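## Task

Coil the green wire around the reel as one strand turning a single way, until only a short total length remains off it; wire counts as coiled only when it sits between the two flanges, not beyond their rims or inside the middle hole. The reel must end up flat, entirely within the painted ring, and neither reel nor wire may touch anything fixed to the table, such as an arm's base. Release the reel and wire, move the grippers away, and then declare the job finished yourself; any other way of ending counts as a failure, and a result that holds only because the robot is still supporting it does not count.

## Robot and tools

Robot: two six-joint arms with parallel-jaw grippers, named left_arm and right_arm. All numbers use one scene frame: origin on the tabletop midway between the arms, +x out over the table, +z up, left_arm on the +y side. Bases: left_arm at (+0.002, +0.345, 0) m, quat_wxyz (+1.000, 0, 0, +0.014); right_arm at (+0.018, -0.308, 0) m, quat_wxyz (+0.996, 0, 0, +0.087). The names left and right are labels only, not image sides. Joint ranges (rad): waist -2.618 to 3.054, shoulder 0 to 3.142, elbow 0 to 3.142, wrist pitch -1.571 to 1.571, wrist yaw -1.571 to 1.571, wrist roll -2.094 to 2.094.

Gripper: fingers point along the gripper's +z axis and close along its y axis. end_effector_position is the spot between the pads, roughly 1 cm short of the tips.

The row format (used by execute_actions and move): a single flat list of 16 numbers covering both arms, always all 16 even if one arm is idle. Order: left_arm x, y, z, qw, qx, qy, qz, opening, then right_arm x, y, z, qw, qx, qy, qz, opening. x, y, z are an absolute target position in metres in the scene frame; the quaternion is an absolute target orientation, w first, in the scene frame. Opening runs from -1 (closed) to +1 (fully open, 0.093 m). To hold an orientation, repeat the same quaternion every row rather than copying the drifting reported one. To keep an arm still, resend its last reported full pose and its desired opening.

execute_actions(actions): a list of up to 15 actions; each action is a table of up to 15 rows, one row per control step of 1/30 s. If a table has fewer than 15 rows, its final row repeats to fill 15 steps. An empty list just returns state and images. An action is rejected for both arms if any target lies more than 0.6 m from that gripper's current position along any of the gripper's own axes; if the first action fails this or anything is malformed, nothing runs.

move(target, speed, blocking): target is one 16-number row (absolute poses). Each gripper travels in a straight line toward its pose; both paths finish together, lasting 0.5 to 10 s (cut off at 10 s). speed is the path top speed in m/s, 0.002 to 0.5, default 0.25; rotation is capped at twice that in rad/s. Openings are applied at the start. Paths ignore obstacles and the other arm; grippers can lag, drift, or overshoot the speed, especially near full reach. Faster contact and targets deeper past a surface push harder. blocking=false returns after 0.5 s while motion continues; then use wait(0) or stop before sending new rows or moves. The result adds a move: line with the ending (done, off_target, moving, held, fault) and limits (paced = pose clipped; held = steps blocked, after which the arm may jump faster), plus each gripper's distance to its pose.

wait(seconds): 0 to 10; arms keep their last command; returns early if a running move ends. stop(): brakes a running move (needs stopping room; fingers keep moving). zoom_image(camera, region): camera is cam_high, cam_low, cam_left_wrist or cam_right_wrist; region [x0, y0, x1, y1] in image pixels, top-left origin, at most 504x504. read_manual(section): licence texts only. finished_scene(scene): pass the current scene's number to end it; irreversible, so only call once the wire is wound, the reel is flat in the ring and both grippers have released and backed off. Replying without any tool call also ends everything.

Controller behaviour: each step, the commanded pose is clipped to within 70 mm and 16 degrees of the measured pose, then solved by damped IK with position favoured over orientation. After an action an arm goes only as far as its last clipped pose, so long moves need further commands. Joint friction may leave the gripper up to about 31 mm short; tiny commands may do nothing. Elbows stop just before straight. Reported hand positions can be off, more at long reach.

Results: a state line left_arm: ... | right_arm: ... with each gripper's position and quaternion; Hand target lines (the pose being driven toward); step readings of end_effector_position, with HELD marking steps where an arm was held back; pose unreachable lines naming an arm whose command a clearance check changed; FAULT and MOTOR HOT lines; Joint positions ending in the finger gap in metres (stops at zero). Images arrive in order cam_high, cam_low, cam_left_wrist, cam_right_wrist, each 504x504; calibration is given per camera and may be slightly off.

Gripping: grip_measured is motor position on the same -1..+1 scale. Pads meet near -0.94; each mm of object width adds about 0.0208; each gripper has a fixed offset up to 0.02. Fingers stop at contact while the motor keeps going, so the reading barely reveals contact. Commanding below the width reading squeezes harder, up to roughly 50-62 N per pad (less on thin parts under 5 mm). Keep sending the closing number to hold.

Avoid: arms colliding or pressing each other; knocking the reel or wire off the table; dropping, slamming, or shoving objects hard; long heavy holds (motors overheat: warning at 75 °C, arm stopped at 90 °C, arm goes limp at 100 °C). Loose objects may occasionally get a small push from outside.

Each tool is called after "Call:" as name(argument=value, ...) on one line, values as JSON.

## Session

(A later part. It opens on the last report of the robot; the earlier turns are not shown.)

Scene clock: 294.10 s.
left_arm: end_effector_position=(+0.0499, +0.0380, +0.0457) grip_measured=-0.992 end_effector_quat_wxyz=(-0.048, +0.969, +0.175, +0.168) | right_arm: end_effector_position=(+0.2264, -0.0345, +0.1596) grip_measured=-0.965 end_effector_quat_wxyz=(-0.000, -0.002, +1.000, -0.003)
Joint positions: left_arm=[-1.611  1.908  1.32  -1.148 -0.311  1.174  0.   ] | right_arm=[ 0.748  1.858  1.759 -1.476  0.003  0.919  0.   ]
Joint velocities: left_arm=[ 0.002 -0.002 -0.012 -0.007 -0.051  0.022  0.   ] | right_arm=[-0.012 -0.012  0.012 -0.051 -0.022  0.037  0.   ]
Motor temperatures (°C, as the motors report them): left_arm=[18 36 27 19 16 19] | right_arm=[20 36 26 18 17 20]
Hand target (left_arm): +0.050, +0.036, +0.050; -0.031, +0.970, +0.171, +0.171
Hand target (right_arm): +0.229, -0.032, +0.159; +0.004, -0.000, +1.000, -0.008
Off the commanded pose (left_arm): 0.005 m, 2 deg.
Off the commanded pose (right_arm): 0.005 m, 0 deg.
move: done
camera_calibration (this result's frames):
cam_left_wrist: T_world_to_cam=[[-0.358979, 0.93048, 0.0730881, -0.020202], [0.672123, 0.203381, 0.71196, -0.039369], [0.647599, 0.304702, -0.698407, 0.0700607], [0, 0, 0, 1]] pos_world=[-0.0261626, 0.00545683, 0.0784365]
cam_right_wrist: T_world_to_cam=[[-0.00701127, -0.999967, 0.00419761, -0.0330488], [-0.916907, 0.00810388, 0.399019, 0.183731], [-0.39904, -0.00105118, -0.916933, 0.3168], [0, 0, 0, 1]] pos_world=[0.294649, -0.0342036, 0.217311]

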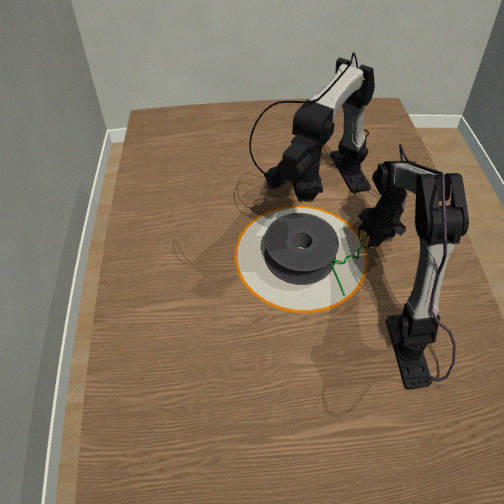

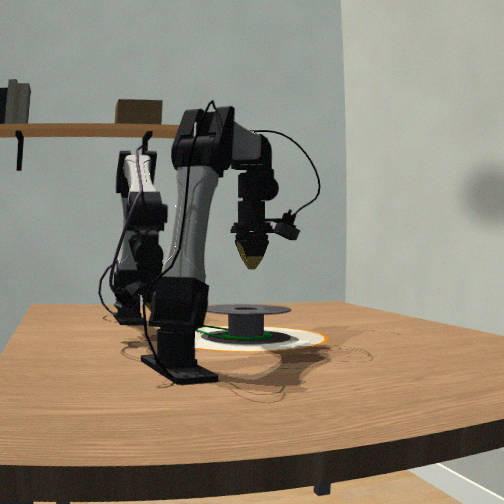

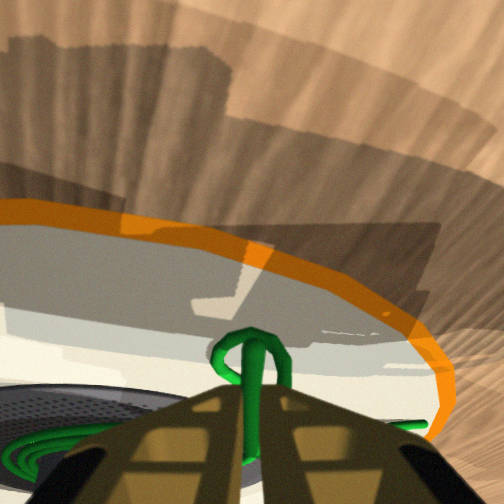

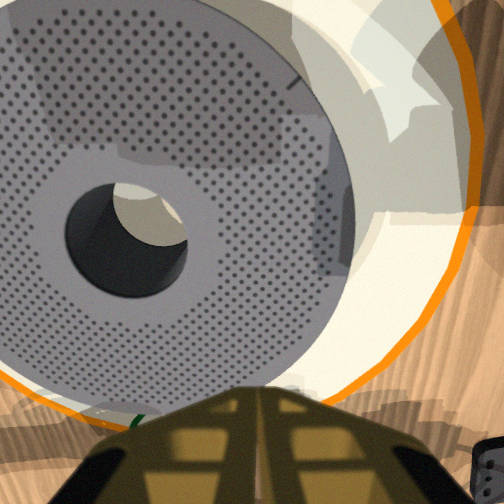

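Call:
zoom_image(camera="cam_high", region=[290, 210, 400, 310])

Call:
zoom_image(camera="cam_left_wrist", region=[0, 300, 460, 504])

Region (290, 210, 400, 310) of cam_high's 504x504 image, scaled by 4.582, with more detail than that image has; it fills the top 458 rows of this view, and the rest is white.

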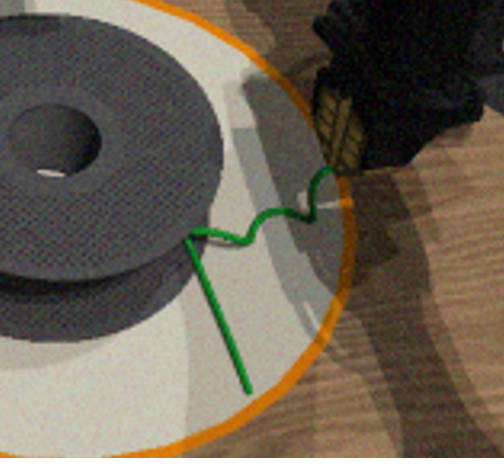

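Region (0, 300, 460, 504) of cam_left_wrist's 504x504 image, scaled by 1.096, with more detail than that image has.

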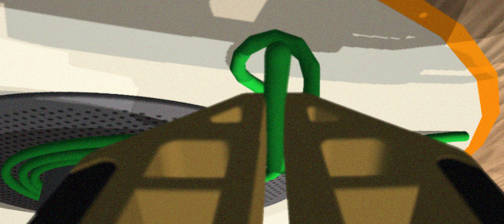

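Call:
move(target=[0.05,0.035,0.05,-0.0301,0.9698,0.171,0.171,-1.0,0.229,0.022,0.135,0,-0.7071,0.7071,0,-0.97], speed=0.35)

Call:
move(target=[0.05,0.035,0.05,-0.0301,0.9698,0.171,0.171,-1.0,0.229,0.022,0.10,0,-0.999,0.0436,0,-0.97], speed=0.35)

Scene clock: 299.73 s.
left_arm: end_effector_position=(+0.0499, +0.0376, +0.0457) grip_measured=-0.992 end_effector_quat_wxyz=(-0.048, +0.969, +0.174, +0.168) | right_arm: end_effector_position=(+0.2275, +0.0131, +0.1367) grip_measured=-0.965 end_effector_quat_wxyz=(-0.005, -0.701, +0.713, -0.003)
Joint positions: left_arm=[-1.611  1.908  1.32  -1.147 -0.311  1.177  0.   ] | right_arm=[ 0.821  2.022  1.893 -1.453  0.003 -0.559  0.   ]
Joint velocities: left_arm=[ 0.027  0.012 -0.007  0.037 -0.022 -0.022  0.   ] | right_arm=[-0.012 -0.007 -0.002 -0.022 -0.007 -0.022  0.   ]
Motor temperatures (°C, as the motors report them): left_arm=[18 36 26 19 16 19] | right_arm=[20 36 27 18 17 20]
Hand target (left_arm): +0.050, +0.035, +0.050; -0.031, +0.970, +0.171, +0.171
Hand target (right_arm): +0.229, +0.021, +0.134; -0.000, +0.707, -0.707, +0.002
Off the commanded pose (left_arm): 0.005 m, 2 deg.
Off the commanded pose (right_arm): 0.009 m, 1 deg.
move: done
camera_calibration (this result's frames):
cam_left_wrist: T_world_to_cam=[[-0.35692, 0.931332, 0.072316, -0.0199465], [0.672565, 0.202482, 0.711799, -0.0392876], [0.648278, 0.302692, -0.698651, 0.0701584], [0, 0, 0, 1]] pos_world=[-0.026178, 0.00529541, 0.0784235]
cam_right_wrist: T_world_to_cam=[[0.999611, -0.0275109, -0.00461516, -0.225839], [-0.0232257, -0.912443, 0.408545, 0.000970829], [-0.0154505, -0.408279, -0.912727, 0.213775], [0, 0, 0, 1]] pos_world=[0.229077, 0.0819525, 0.193679]

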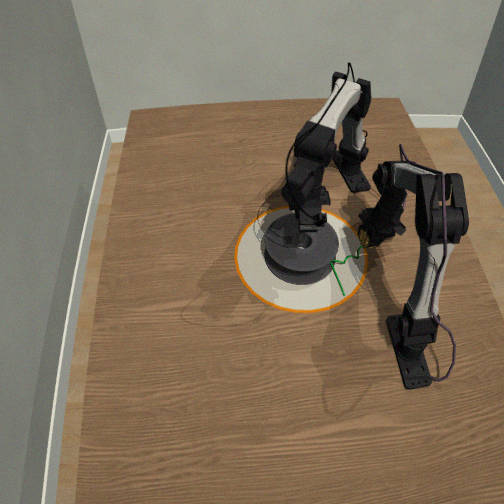

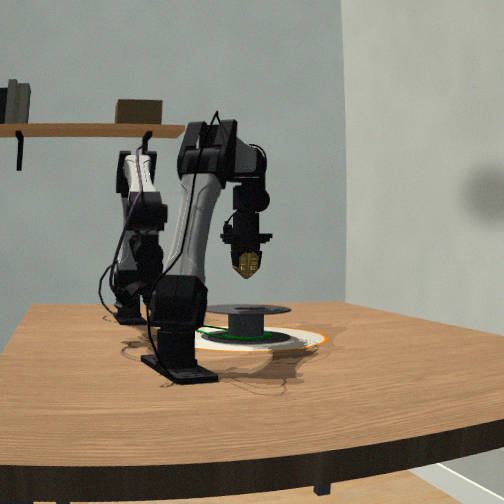

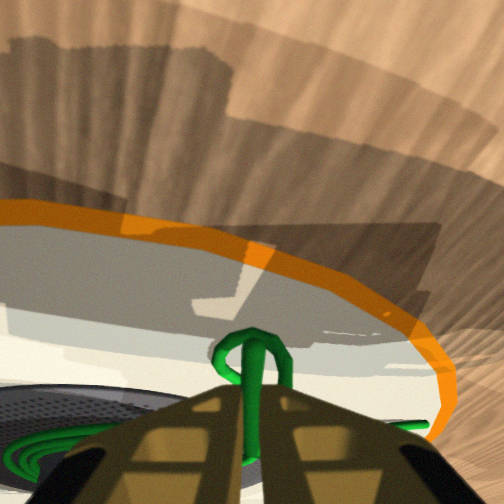

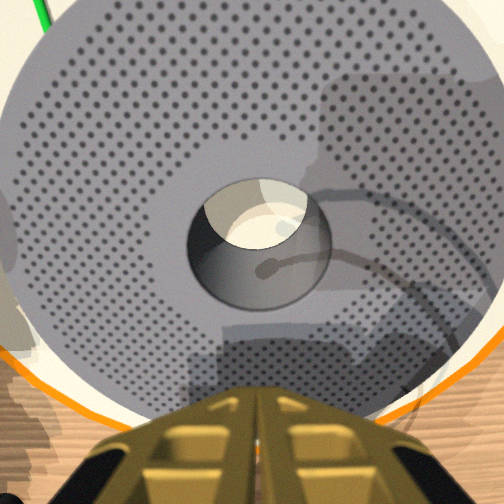

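Scene clock: 302.53 s.
left_arm: end_effector_position=(+0.0499, +0.0376, +0.0457) grip_measured=-0.992 end_effector_quat_wxyz=(-0.048, +0.969, +0.174, +0.168) | right_arm: end_effector_position=(+0.2328, +0.0212, +0.1109) grip_measured=-0.965 end_effector_quat_wxyz=(-0.009, +0.999, -0.051, +0.007)
Joint positions: left_arm=[-1.611  1.908  1.32  -1.147 -0.311  1.177  0.   ] | right_arm=[ 0.821  2.022  1.791 -1.317  0.003 -2.044  0.   ]
Joint velocities: left_arm=[-0.012 -0.012 -0.002 -0.007 -0.051 -0.007  0.   ] | right_arm=[ 0.007  0.007 -0.007 -0.007 -0.022  0.007  0.   ]
Motor temperatures (°C, as the motors report them): left_arm=[18 36 26 19 16 19] | right_arm=[20 37 26 18 17 20]
Hand target (left_arm): +0.050, +0.035, +0.050; -0.030, +0.970, +0.171, +0.171
Hand target (right_arm): +0.229, +0.021, +0.100; +0.000, +0.999, -0.044, +0.000
Off the commanded pose (left_arm): 0.005 m, 2 deg.
Off the commanded pose (right_arm): 0.012 m, 2 deg.
move: off_target (right_arm)
camera_calibration (this result's frames):
cam_left_wrist: T_world_to_cam=[[-0.35692, 0.931332, 0.072316, -0.0199465], [0.672565, 0.202482, 0.711799, -0.0392876], [0.648278, 0.302692, -0.698651, 0.0701584], [0, 0, 0, 1]] pos_world=[-0.026178, 0.00529541, 0.0784235]
cam_right_wrist: T_world_to_cam=[[0.11288, 0.993452, 0.0176324, -0.0487458], [0.905448, -0.110156, 0.409914, -0.214295], [0.409173, -0.0303059, -0.911954, 0.086702], [0, 0, 0, 1]] pos_world=[0.16406, 0.0274483, 0.16777]

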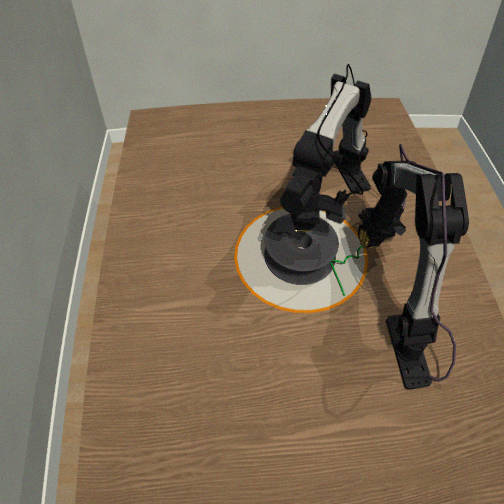

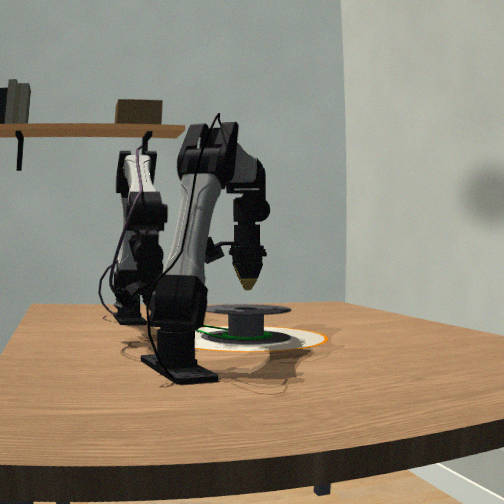

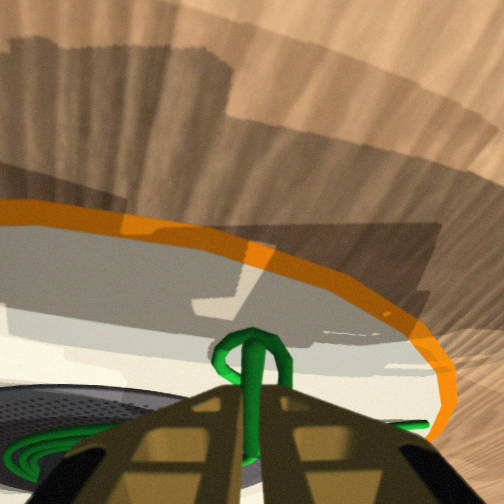

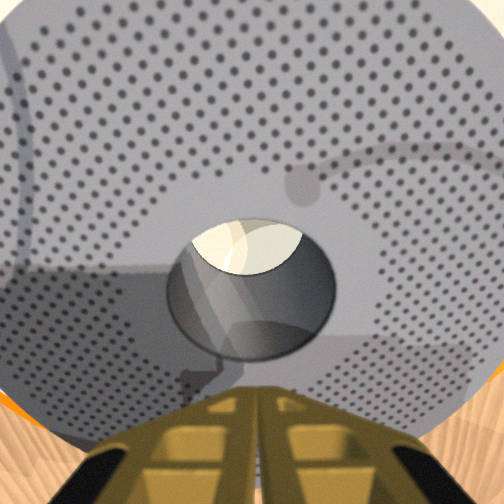

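Call:
move(target=[0.05,0.035,0.05,-0.0301,0.9698,0.171,0.171,-1.0,0.228,0.022,0.047,0,-0.999,0.0436,0,-0.97], speed=0.1)

Scene clock: 304.13 s.
left_arm: end_effector_position=(+0.0499, +0.0376, +0.0457) grip_measured=-0.992 end_effector_quat_wxyz=(-0.048, +0.969, +0.174, +0.168) | right_arm: end_effector_position=(+0.2324, +0.0207, +0.0579) grip_measured=-0.965 end_effector_quat_wxyz=(-0.008, +0.999, -0.050, +0.006)
Joint positions: left_arm=[-1.611  1.908  1.32  -1.147 -0.311  1.177  0.   ] | right_arm=[ 0.821  2.043  1.609 -1.118  0.003 -2.046  0.   ]
Joint velocities: left_arm=[-0.002  0.007 -0.007  0.037 -0.022 -0.066  0.   ] | right_arm=[-0.012  0.002 -0.012 -0.051 -0.051 -0.066  0.   ]
Motor temperatures (°C, as the motors report them): left_arm=[18 36 26 19 16 19] | right_arm=[20 37 26 18 17 20]
Hand target (left_arm): +0.050, +0.035, +0.050; -0.030, +0.970, +0.171, +0.171
Hand target (right_arm): +0.227, +0.021, +0.047; +0.000, +0.999, -0.044, -0.000
Off the commanded pose (left_arm): 0.005 m, 2 deg.
Off the commanded pose (right_arm): 0.012 m, 1 deg.
move: off_target (right_arm)
camera_calibration (this result's frames):
cam_left_wrist: T_world_to_cam=[[-0.35692, 0.931332, 0.072316, -0.0199465], [0.672565, 0.202482, 0.711799, -0.0392876], [0.648278, 0.302692, -0.698651, 0.0701584], [0, 0, 0, 1]] pos_world=[-0.026178, 0.00529541, 0.0784235]
cam_right_wrist: T_world_to_cam=[[0.110636, 0.993755, 0.0145357, -0.0465405], [0.906447, -0.106892, 0.408569, -0.192518], [0.407571, -0.0320266, -0.912612, 0.0389059], [0, 0, 0, 1]] pos_world=[0.163799, 0.0269173, 0.114839]

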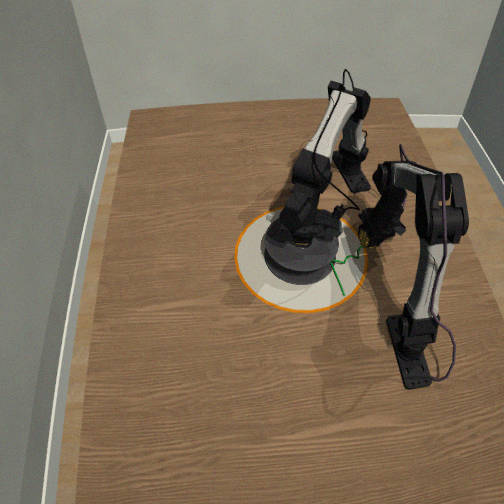

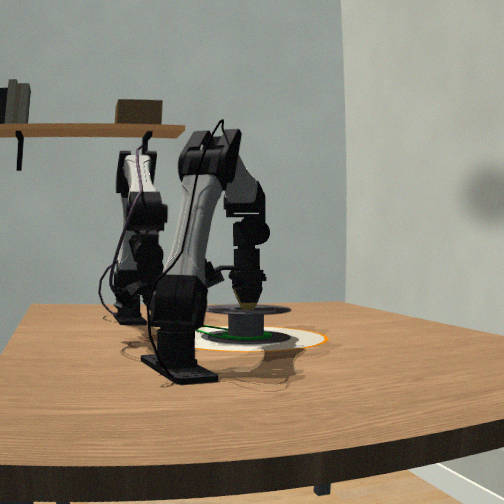

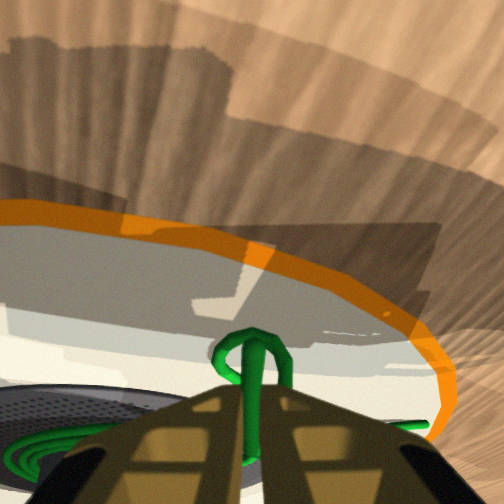

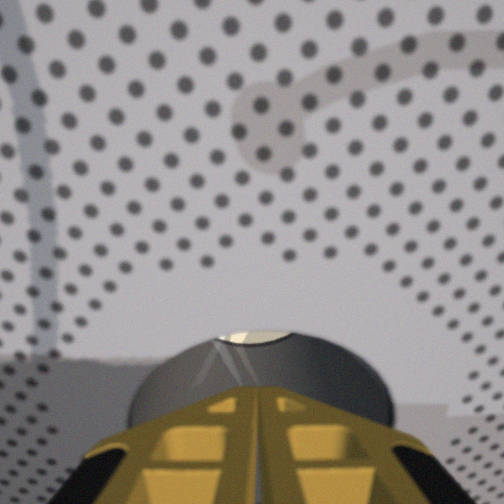

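Inserted. Expand.

Call:
move(target=[0.05,0.035,0.05,-0.0301,0.9698,0.171,0.171,-1.0,0.228,0.022,0.047,0,-0.999,0.0436,0,-0.03], speed=0.1)

Scene clock: 305.07 s.
left_arm: end_effector_position=(+0.0499, +0.0376, +0.0457) grip_measured=-0.992 end_effector_quat_wxyz=(-0.048, +0.969, +0.174, +0.168) | right_arm: end_effector_position=(+0.2323, +0.0214, +0.0606) grip_measured=-0.135 end_effector_quat_wxyz=(-0.011, +0.999, -0.050, +0.007)
Joint positions: left_arm=[-1.611  1.908  1.32  -1.147 -0.311  1.177  0.   ] | right_arm=[ 0.821  2.035  1.609 -1.118  0.001 -2.046  0.039]
Joint velocities: left_arm=[ 0.007 -0.012  0.017  0.051 -0.022  0.007  0.   ] | right_arm=[-0.002  0.012 -0.022 -0.022 -0.022 -0.007 -0.001]
Motor temperatures (°C, as the motors report them): left_arm=[18 37 26 19 16 19] | right_arm=[20 37 26 18 17 20]
Hand target (left_arm): +0.050, +0.035, +0.050; -0.030, +0.970, +0.171, +0.171
Hand target (right_arm): +0.228, +0.021, +0.047; +0.000, +0.999, -0.044, +0.000
Off the commanded pose (left_arm): 0.005 m, 2 deg.
Off the commanded pose (right_arm): 0.014 m, 2 deg.
move: off_target (right_arm)
camera_calibration (this result's frames):
cam_left_wrist: T_world_to_cam=[[-0.35692, 0.931332, 0.072316, -0.0199465], [0.672565, 0.202482, 0.711799, -0.0392876], [0.648278, 0.302692, -0.698651, 0.0701584], [0, 0, 0, 1]] pos_world=[-0.026178, 0.00529541, 0.0784235]
cam_right_wrist: T_world_to_cam=[[0.110162, 0.993658, 0.0225494, -0.0476812], [0.905362, -0.109682, 0.410232, -0.193259], [0.410104, -0.0247766, -0.911702, 0.0406305], [0, 0, 0, 1]] pos_world=[0.16356, 0.0271883, 0.117399]

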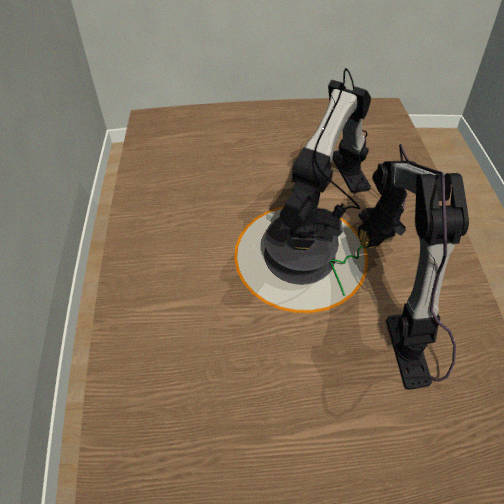

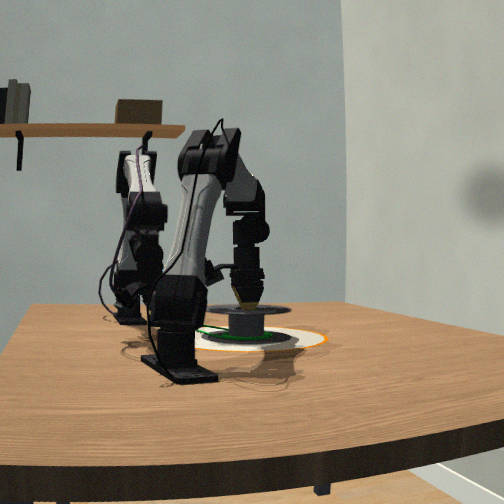

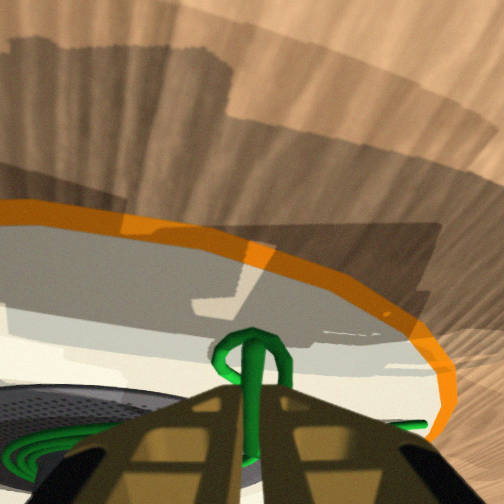

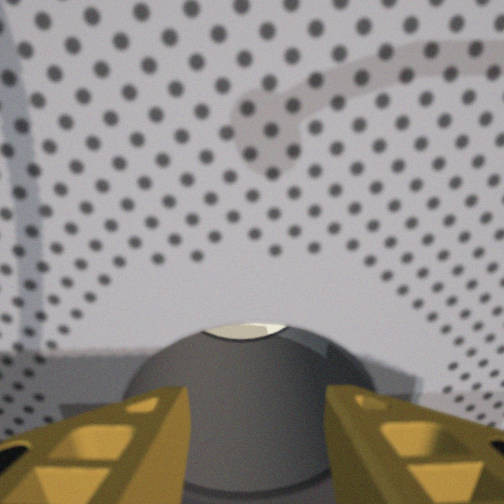

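Call:
move(target=[0.05,0.035,0.05,-0.0301,0.9698,0.171,0.171,-1.0,0.228,0.022,0.047,0,-0.866,0.5,0,-0.03], speed=0.3)

Scene clock: 307.57 s.
left_arm: end_effector_position=(+0.0505, +0.0371, +0.0458) grip_measured=-0.992 end_effector_quat_wxyz=(-0.046, +0.969, +0.174, +0.169) | right_arm: end_effector_position=(+0.2314, +0.0201, +0.0608) grip_measured=-0.135 end_effector_quat_wxyz=(-0.010, +0.870, -0.493, +0.001)
Joint positions: left_arm=[-1.611  1.908  1.32  -1.145 -0.315  1.177  0.   ] | right_arm=[ 0.821  2.035  1.609 -1.125  0.001 -1.115  0.039]
Joint velocities: left_arm=[-0.012  0.012 -0.002 -0.081  0.037 -0.066  0.   ] | right_arm=[ 0.002 -0.002 -0.002 -0.022  0.051  0.007  0.   ]
Motor temperatures (°C, as the motors report them): left_arm=[18 37 26 19 16 19] | right_arm=[20 37 26 18 17 20]
Hand target (left_arm): +0.050, +0.035, +0.050; -0.031, +0.970, +0.171, +0.171
Hand target (right_arm): +0.228, +0.021, +0.047; +0.000, +0.866, -0.500, +0.000
Off the commanded pose (left_arm): 0.005 m, 2 deg.
Off the commanded pose (right_arm): 0.014 m, 2 deg.
move: off_target (right_arm)
camera_calibration (this result's frames):
cam_left_wrist: T_world_to_cam=[[-0.356641, 0.931694, 0.0689455, -0.0191065], [0.670284, 0.203771, 0.71358, -0.039616], [0.650789, 0.300705, -0.697173, 0.069919], [0, 0, 0, 1]] pos_world=[-0.0257627, 0.00484901, 0.0783321]
cam_right_wrist: T_world_to_cam=[[0.863177, 0.504584, 0.0178844, -0.210424], [0.458539, -0.798253, 0.390556, -0.0742845], [0.211345, -0.328919, -0.920405, 0.0938137], [0, 0, 0, 1]] pos_world=[0.195869, 0.0777358, 0.119122]

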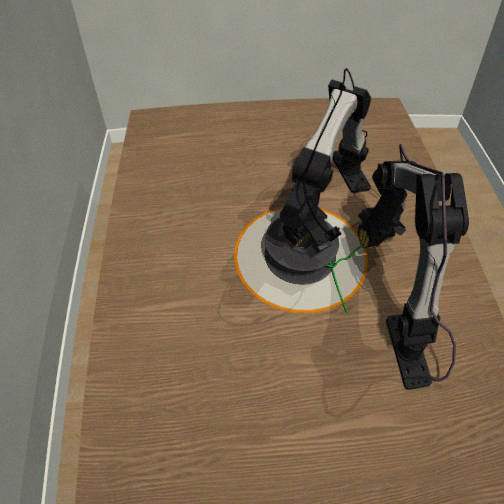

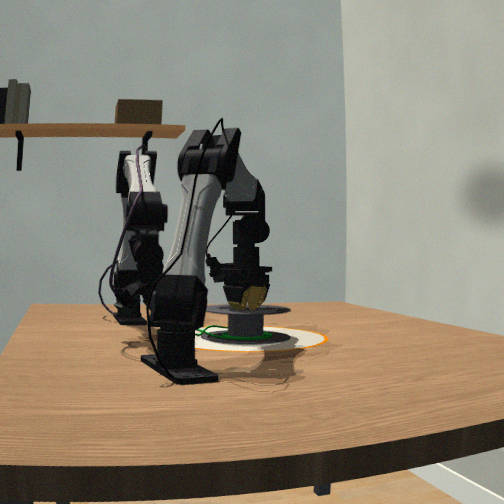

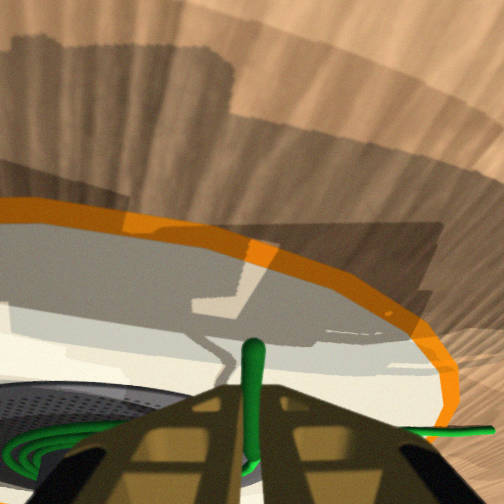

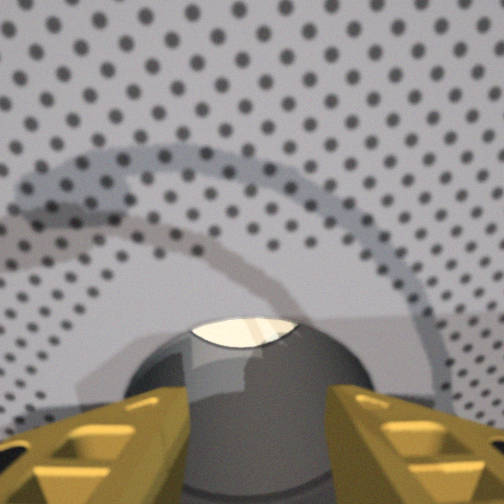

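Call:
zoom_image(camera="cam_high", region=[270, 210, 400, 330])

Region (270, 210, 400, 330) of cam_high's 504x504 image, scaled by 3.877, with more detail than that image has; it fills the top 465 rows of this view, and the rest is white.

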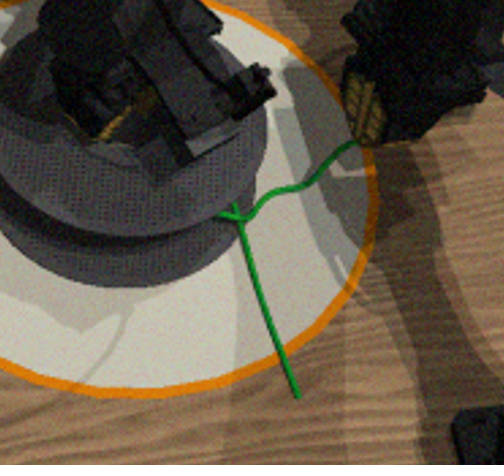

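Call:
zoom_image(camera="cam_left_wrist", region=[0, 360, 260, 504])

Call:
zoom_image(camera="cam_low", region=[170, 290, 310, 360])

Region (0, 360, 260, 504) of cam_left_wrist's 504x504 image, scaled by 1.938, with more detail than that image has; it fills the top 279 rows of this view, and the rest is white.

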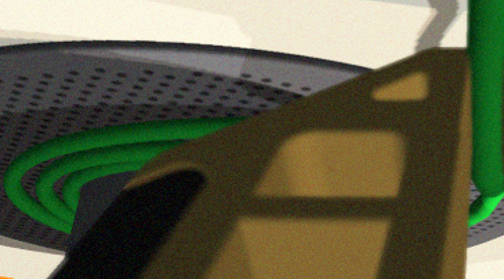

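Region (170, 290, 310, 360) of cam_low's 504x504 image, scaled by 3.600, with more detail than that image has.

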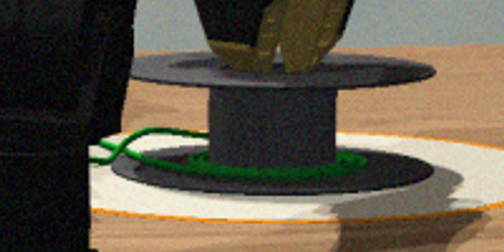

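Call:
move(target=[0.052,0.035,0.08,-0.0301,0.9698,0.171,0.171,-1.0,0.228,0.022,0.047,0,-0.866,0.5,0,-0.03], speed=0.08)

Call:
zoom_image(camera="cam_high", region=[270, 210, 400, 330])

Call:
zoom_image(camera="cam_low", region=[170, 290, 310, 360])

Scene clock: 312.10 s.
left_arm: end_effector_position=(+0.0508, +0.0370, +0.0686) grip_measured=-0.992 end_effector_quat_wxyz=(-0.041, +0.970, +0.173, +0.169) | right_arm: end_effector_position=(+0.2314, +0.0200, +0.0614) grip_measured=-0.135 end_effector_quat_wxyz=(-0.011, +0.869, -0.495, +0.001)
Joint positions: left_arm=[-1.611  1.871  1.368 -1.216 -0.317  1.182  0.   ] | right_arm=[ 0.821  2.033  1.609 -1.125  0.001 -1.111  0.039]
Joint velocities: left_arm=[-0.017 -0.007  0.002 -0.066  0.066  0.022  0.   ] | right_arm=[ 0.002 -0.002 -0.002  0.007  0.037 -0.037  0.001]
Motor temperatures (°C, as the motors report them): left_arm=[18 37 26 19 16 19] | right_arm=[20 37 26 18 17 20]
Hand target (left_arm): +0.052, +0.035, +0.080; -0.030, +0.970, +0.171, +0.171
Hand target (right_arm): +0.228, +0.021, +0.048; +0.000, +0.866, -0.500, +0.000
Off the commanded pose (left_arm): 0.012 m, 1 deg.
Off the commanded pose (right_arm): 0.015 m, 1 deg.
move: off_target (left_arm, right_arm)
camera_calibration (this result's frames):
cam_left_wrist: T_world_to_cam=[[-0.351748, 0.934249, 0.0587484, -0.0201093], [0.670687, 0.20774, 0.712055, -0.0561573], [0.653033, 0.289866, -0.699661, 0.0861367], [0, 0, 0, 1]] pos_world=[-0.0256595, 0.00548513, 0.101435]
cam_right_wrist: T_world_to_cam=[[0.865085, 0.50127, 0.0188716, -0.210859], [0.455274, -0.800389, 0.390005, -0.0736777], [0.210602, -0.328796, -0.920619, 0.0945135], [0, 0, 0, 1]] pos_world=[0.19605, 0.0778019, 0.119725]

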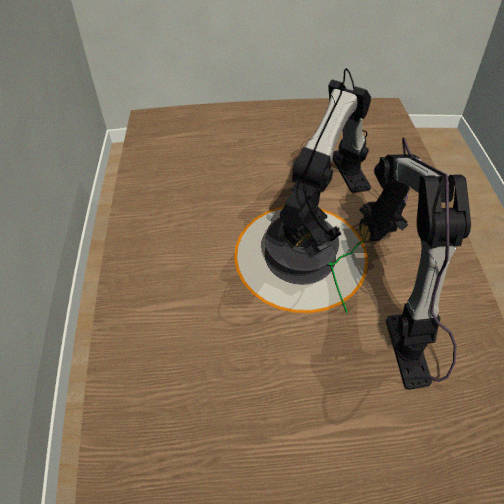

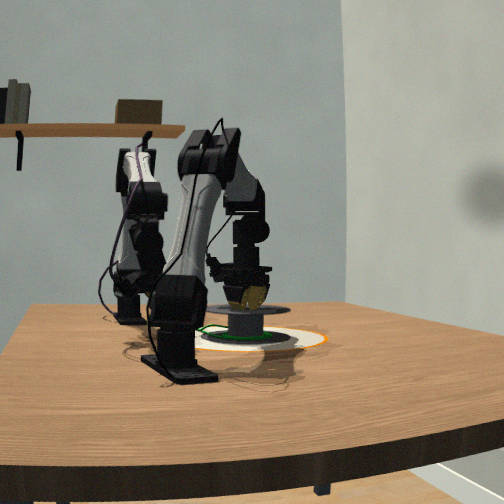

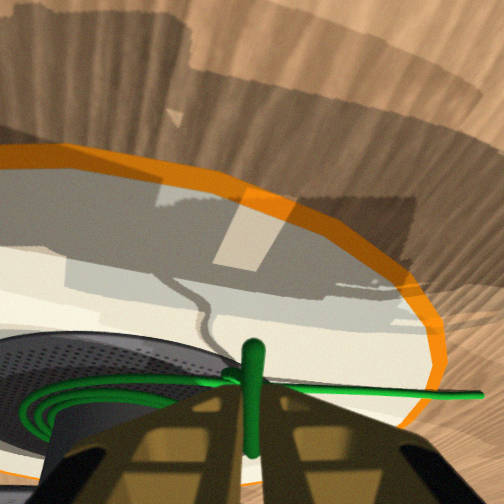

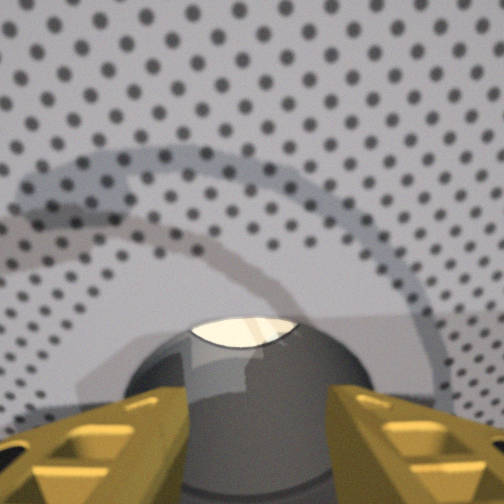

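Region (270, 210, 400, 330) of cam_high's 504x504 image, scaled by 3.877, with more detail than that image has; it fills the top 465 rows of this view, and the rest is white.

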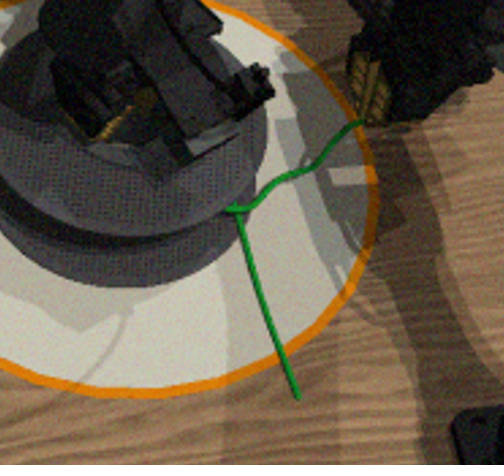

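Region (170, 290, 310, 360) of cam_low's 504x504 image, scaled by 3.600, with more detail than that image has.

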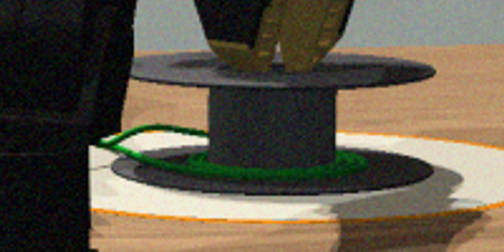

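Call:
zoom_image(camera="cam_left_wrist", region=[140, 330, 320, 430])

Call:
zoom_image(camera="cam_high", region=[310, 240, 360, 280])

Region (140, 330, 320, 430) of cam_left_wrist's 504x504 image, scaled by 2.800, with more detail than that image has.

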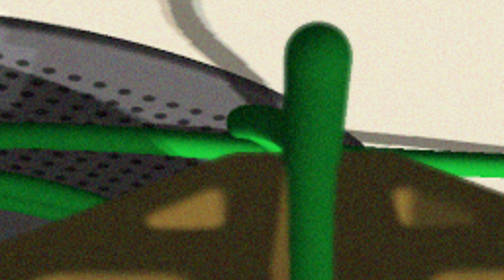

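Region (310, 240, 360, 280) of cam_high's 504x504 image, scaled by 10.080, with more detail than that image has; it fills the top 403 rows of this view, and the rest is white.

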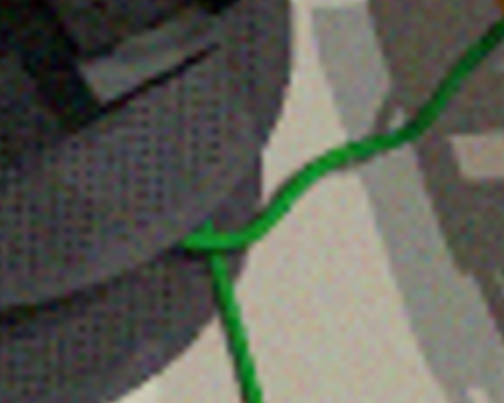

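Call:
move(target=[0.095,0.028,0.072,-0.0301,0.9698,0.171,0.171,-1.0,0.228,0.022,0.047,0,-0.5,0.866,0,-0.03], speed=0.25)

Call:
zoom_image(camera="cam_high", region=[250, 200, 400, 340])

Scene clock: 318.90 s.
left_arm: end_effector_position=(+0.0899, +0.0389, +0.0685) grip_measured=-0.992 end_effector_quat_wxyz=(-0.048, +0.970, +0.168, +0.168) | right_arm: end_effector_position=(+0.2311, +0.0207, +0.0614) grip_measured=-0.088 end_effector_quat_wxyz=(+0.011, -0.511, +0.859, +0.005)
Joint positions: left_arm=[-1.492  1.871  1.368 -1.19  -0.331  1.314  0.   ] | right_arm=[ 0.823  2.033  1.609 -1.123  0.001 -0.077  0.041]
Joint velocities: left_arm=[-0.007  0.007  0.012 -0.051  0.007  0.022  0.   ] | right_arm=[ 0.012 -0.007  0.002  0.007 -0.007  0.095  0.001]
Motor temperatures (°C, as the motors report them): left_arm=[18 37 27 19 16 19] | right_arm=[20 37 26 18 17 20]
Hand target (left_arm): +0.095, +0.027, +0.072; -0.029, +0.970, +0.171, +0.171
Hand target (right_arm): +0.228, +0.021, +0.047; -0.000, -0.500, +0.866, -0.000
Off the commanded pose (left_arm): 0.013 m, 2 deg.
Off the commanded pose (right_arm): 0.015 m, 2 deg.
move: off_target (left_arm, right_arm)
camera_calibration (this result's frames):
cam_left_wrist: T_world_to_cam=[[-0.344744, 0.935751, 0.0743068, -0.00990601], [0.674764, 0.192004, 0.71262, -0.0825052], [0.652568, 0.295811, -0.697604, 0.0596517], [0, 0, 0, 1]] pos_world=[0.0133297, 0.00746528, 0.101144]
cam_right_wrist: T_world_to_cam=[[0.873822, -0.486245, 0.00125359, -0.19143], [-0.450801, -0.809156, 0.376889, 0.13738], [-0.182246, -0.329899, -0.926258, 0.185965], [0, 0, 0, 1]] pos_world=[0.263098, 0.0794295, 0.120714]

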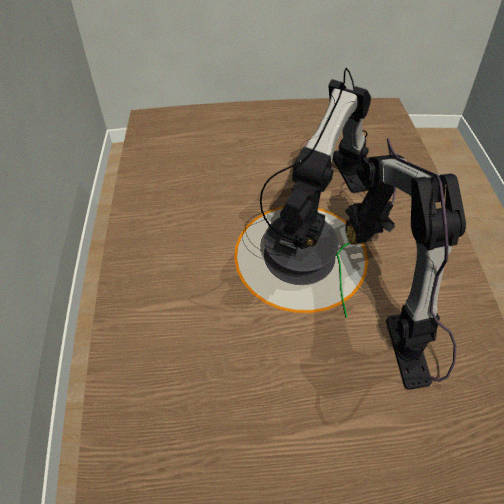

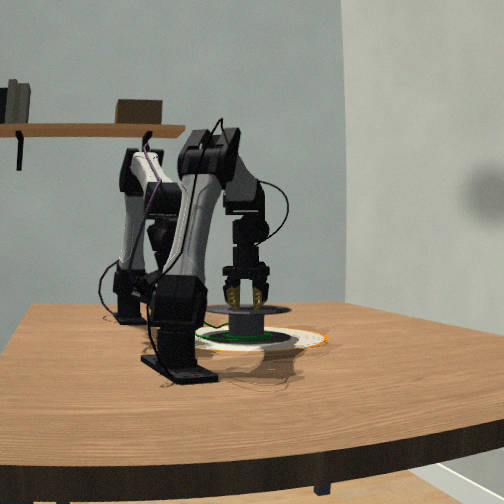

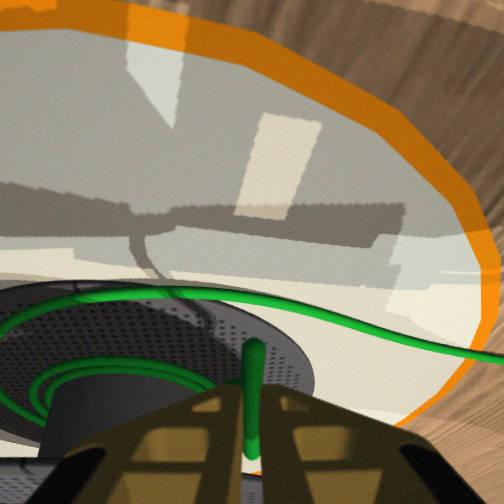

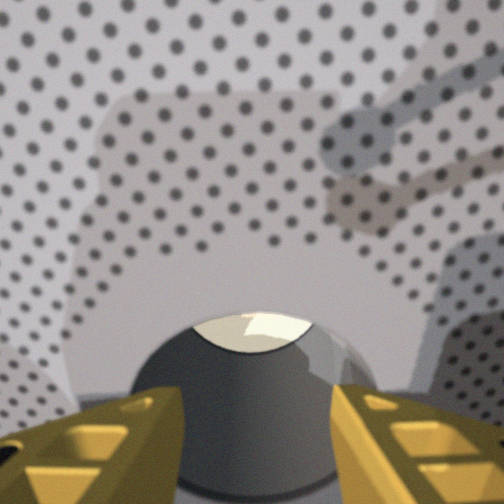

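Region (250, 200, 400, 340) of cam_high's 504x504 image, scaled by 3.360, with more detail than that image has; it fills the top 470 rows of this view, and the rest is white.

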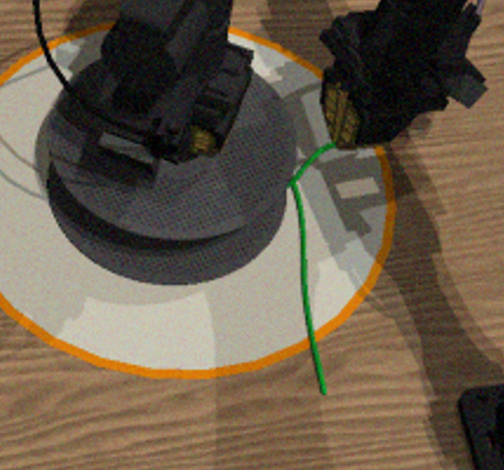

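Call:
move(target=[0.118,0.024,0.052,-0.0727,0.9254,0.2307,0.2918,-1.0,0.228,0.022,0.047,0,-0.0872,0.9962,0,-0.03], speed=0.2)

Call:
zoom_image(camera="cam_high", region=[250, 200, 400, 340])

Scene clock: 322.60 s.
left_arm: end_effector_position=(+0.1160, +0.0346, +0.0531) grip_measured=-0.992 end_effector_quat_wxyz=(-0.087, +0.927, +0.232, +0.283) | right_arm: end_effector_position=(+0.2340, +0.0192, +0.0631) grip_measured=-0.045 end_effector_quat_wxyz=(+0.017, -0.106, +0.994, +0.005)
Joint positions: left_arm=[-1.509  2.06   1.482 -1.285 -0.534  1.089  0.   ] | right_arm=[ 0.823  2.029  1.61  -1.123  0.02   0.785  0.043]
Joint velocities: left_arm=[ 0.002 -0.017  0.007  0.081 -0.037 -0.066  0.   ] | right_arm=[-0.002 -0.007  0.002  0.066 -0.051 -0.081  0.   ]
Motor temperatures (°C, as the motors report them): left_arm=[18 37 27 19 16 19] | right_arm=[20 37 26 18 17 20]
Hand target (left_arm): +0.118, +0.024, +0.052; -0.072, +0.925, +0.231, +0.292
Hand target (right_arm): +0.228, +0.021, +0.048; +0.000, -0.087, +0.996, -0.001
Off the commanded pose (left_arm): 0.011 m, 2 deg.
Off the commanded pose (right_arm): 0.017 m, 3 deg.
move: off_target (left_arm, right_arm)
camera_calibration (this result's frames):
cam_left_wrist: T_world_to_cam=[[-0.489832, 0.869335, 0.0657385, 0.0238683], [0.463402, 0.195752, 0.864257, -0.0719676], [0.73846, 0.453804, -0.498737, 0.00716837], [0, 0, 0, 1]] pos_world=[0.0397478, -0.00991477, 0.0642045]
cam_right_wrist: T_world_to_cam=[[0.200146, -0.979739, -0.0073245, -0.0269881], [-0.910803, -0.188808, 0.367136, 0.23319], [-0.361081, -0.0668096, -0.930138, 0.224608], [0, 0, 0, 1]] pos_world=[0.298893, 0.0325928, 0.123106]

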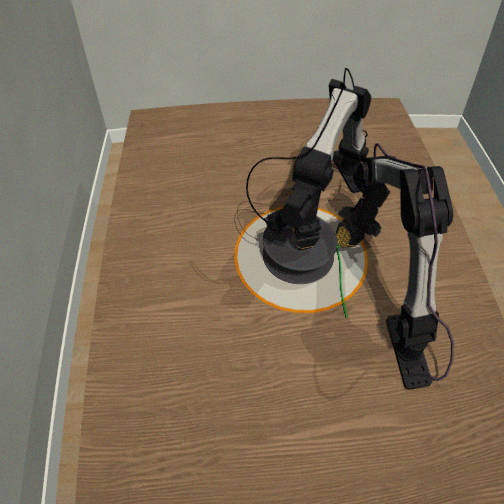

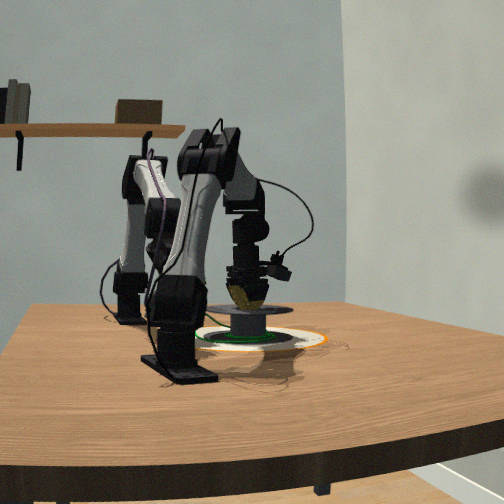

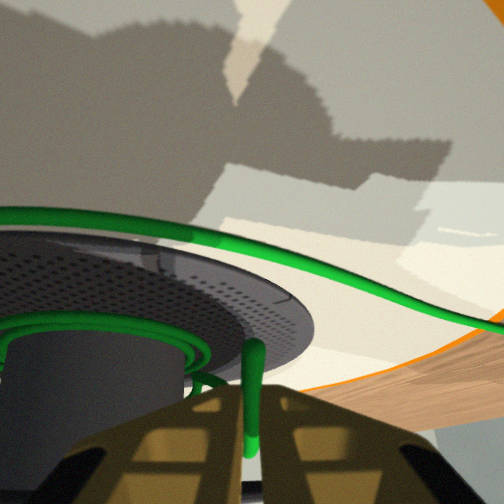

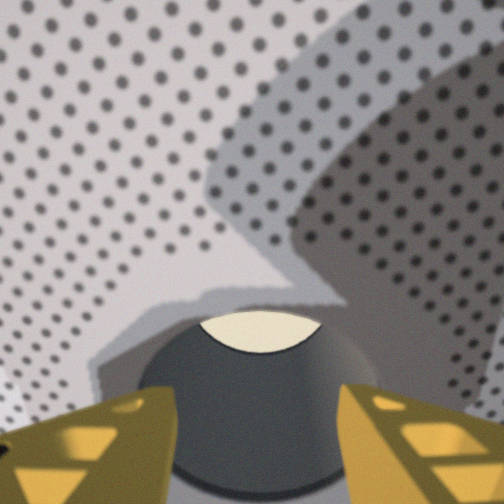

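Region (250, 200, 400, 340) of cam_high's 504x504 image, scaled by 3.360, with more detail than that image has; it fills the top 470 rows of this view, and the rest is white.

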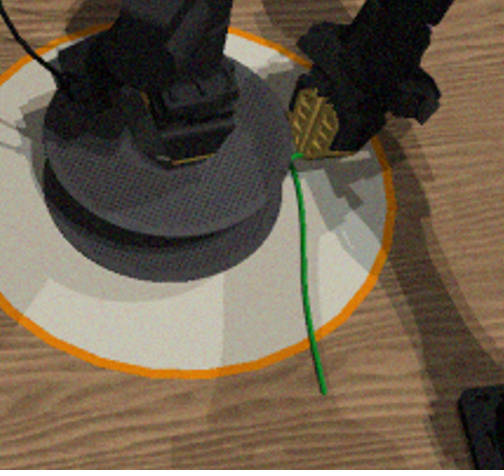

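Call:
zoom_image(camera="cam_left_wrist", region=[100, 290, 300, 440])

Region (100, 290, 300, 440) of cam_left_wrist's 504x504 image, scaled by 2.520, with more detail than that image has; it fills the top 378 rows of this view, and the rest is white.

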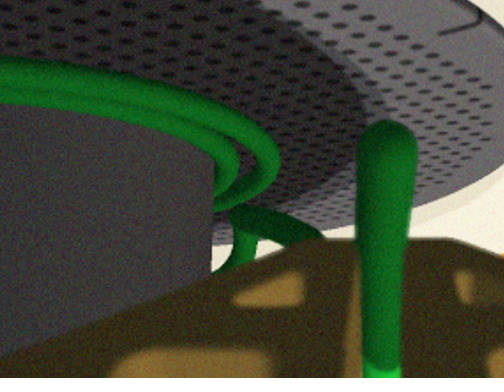

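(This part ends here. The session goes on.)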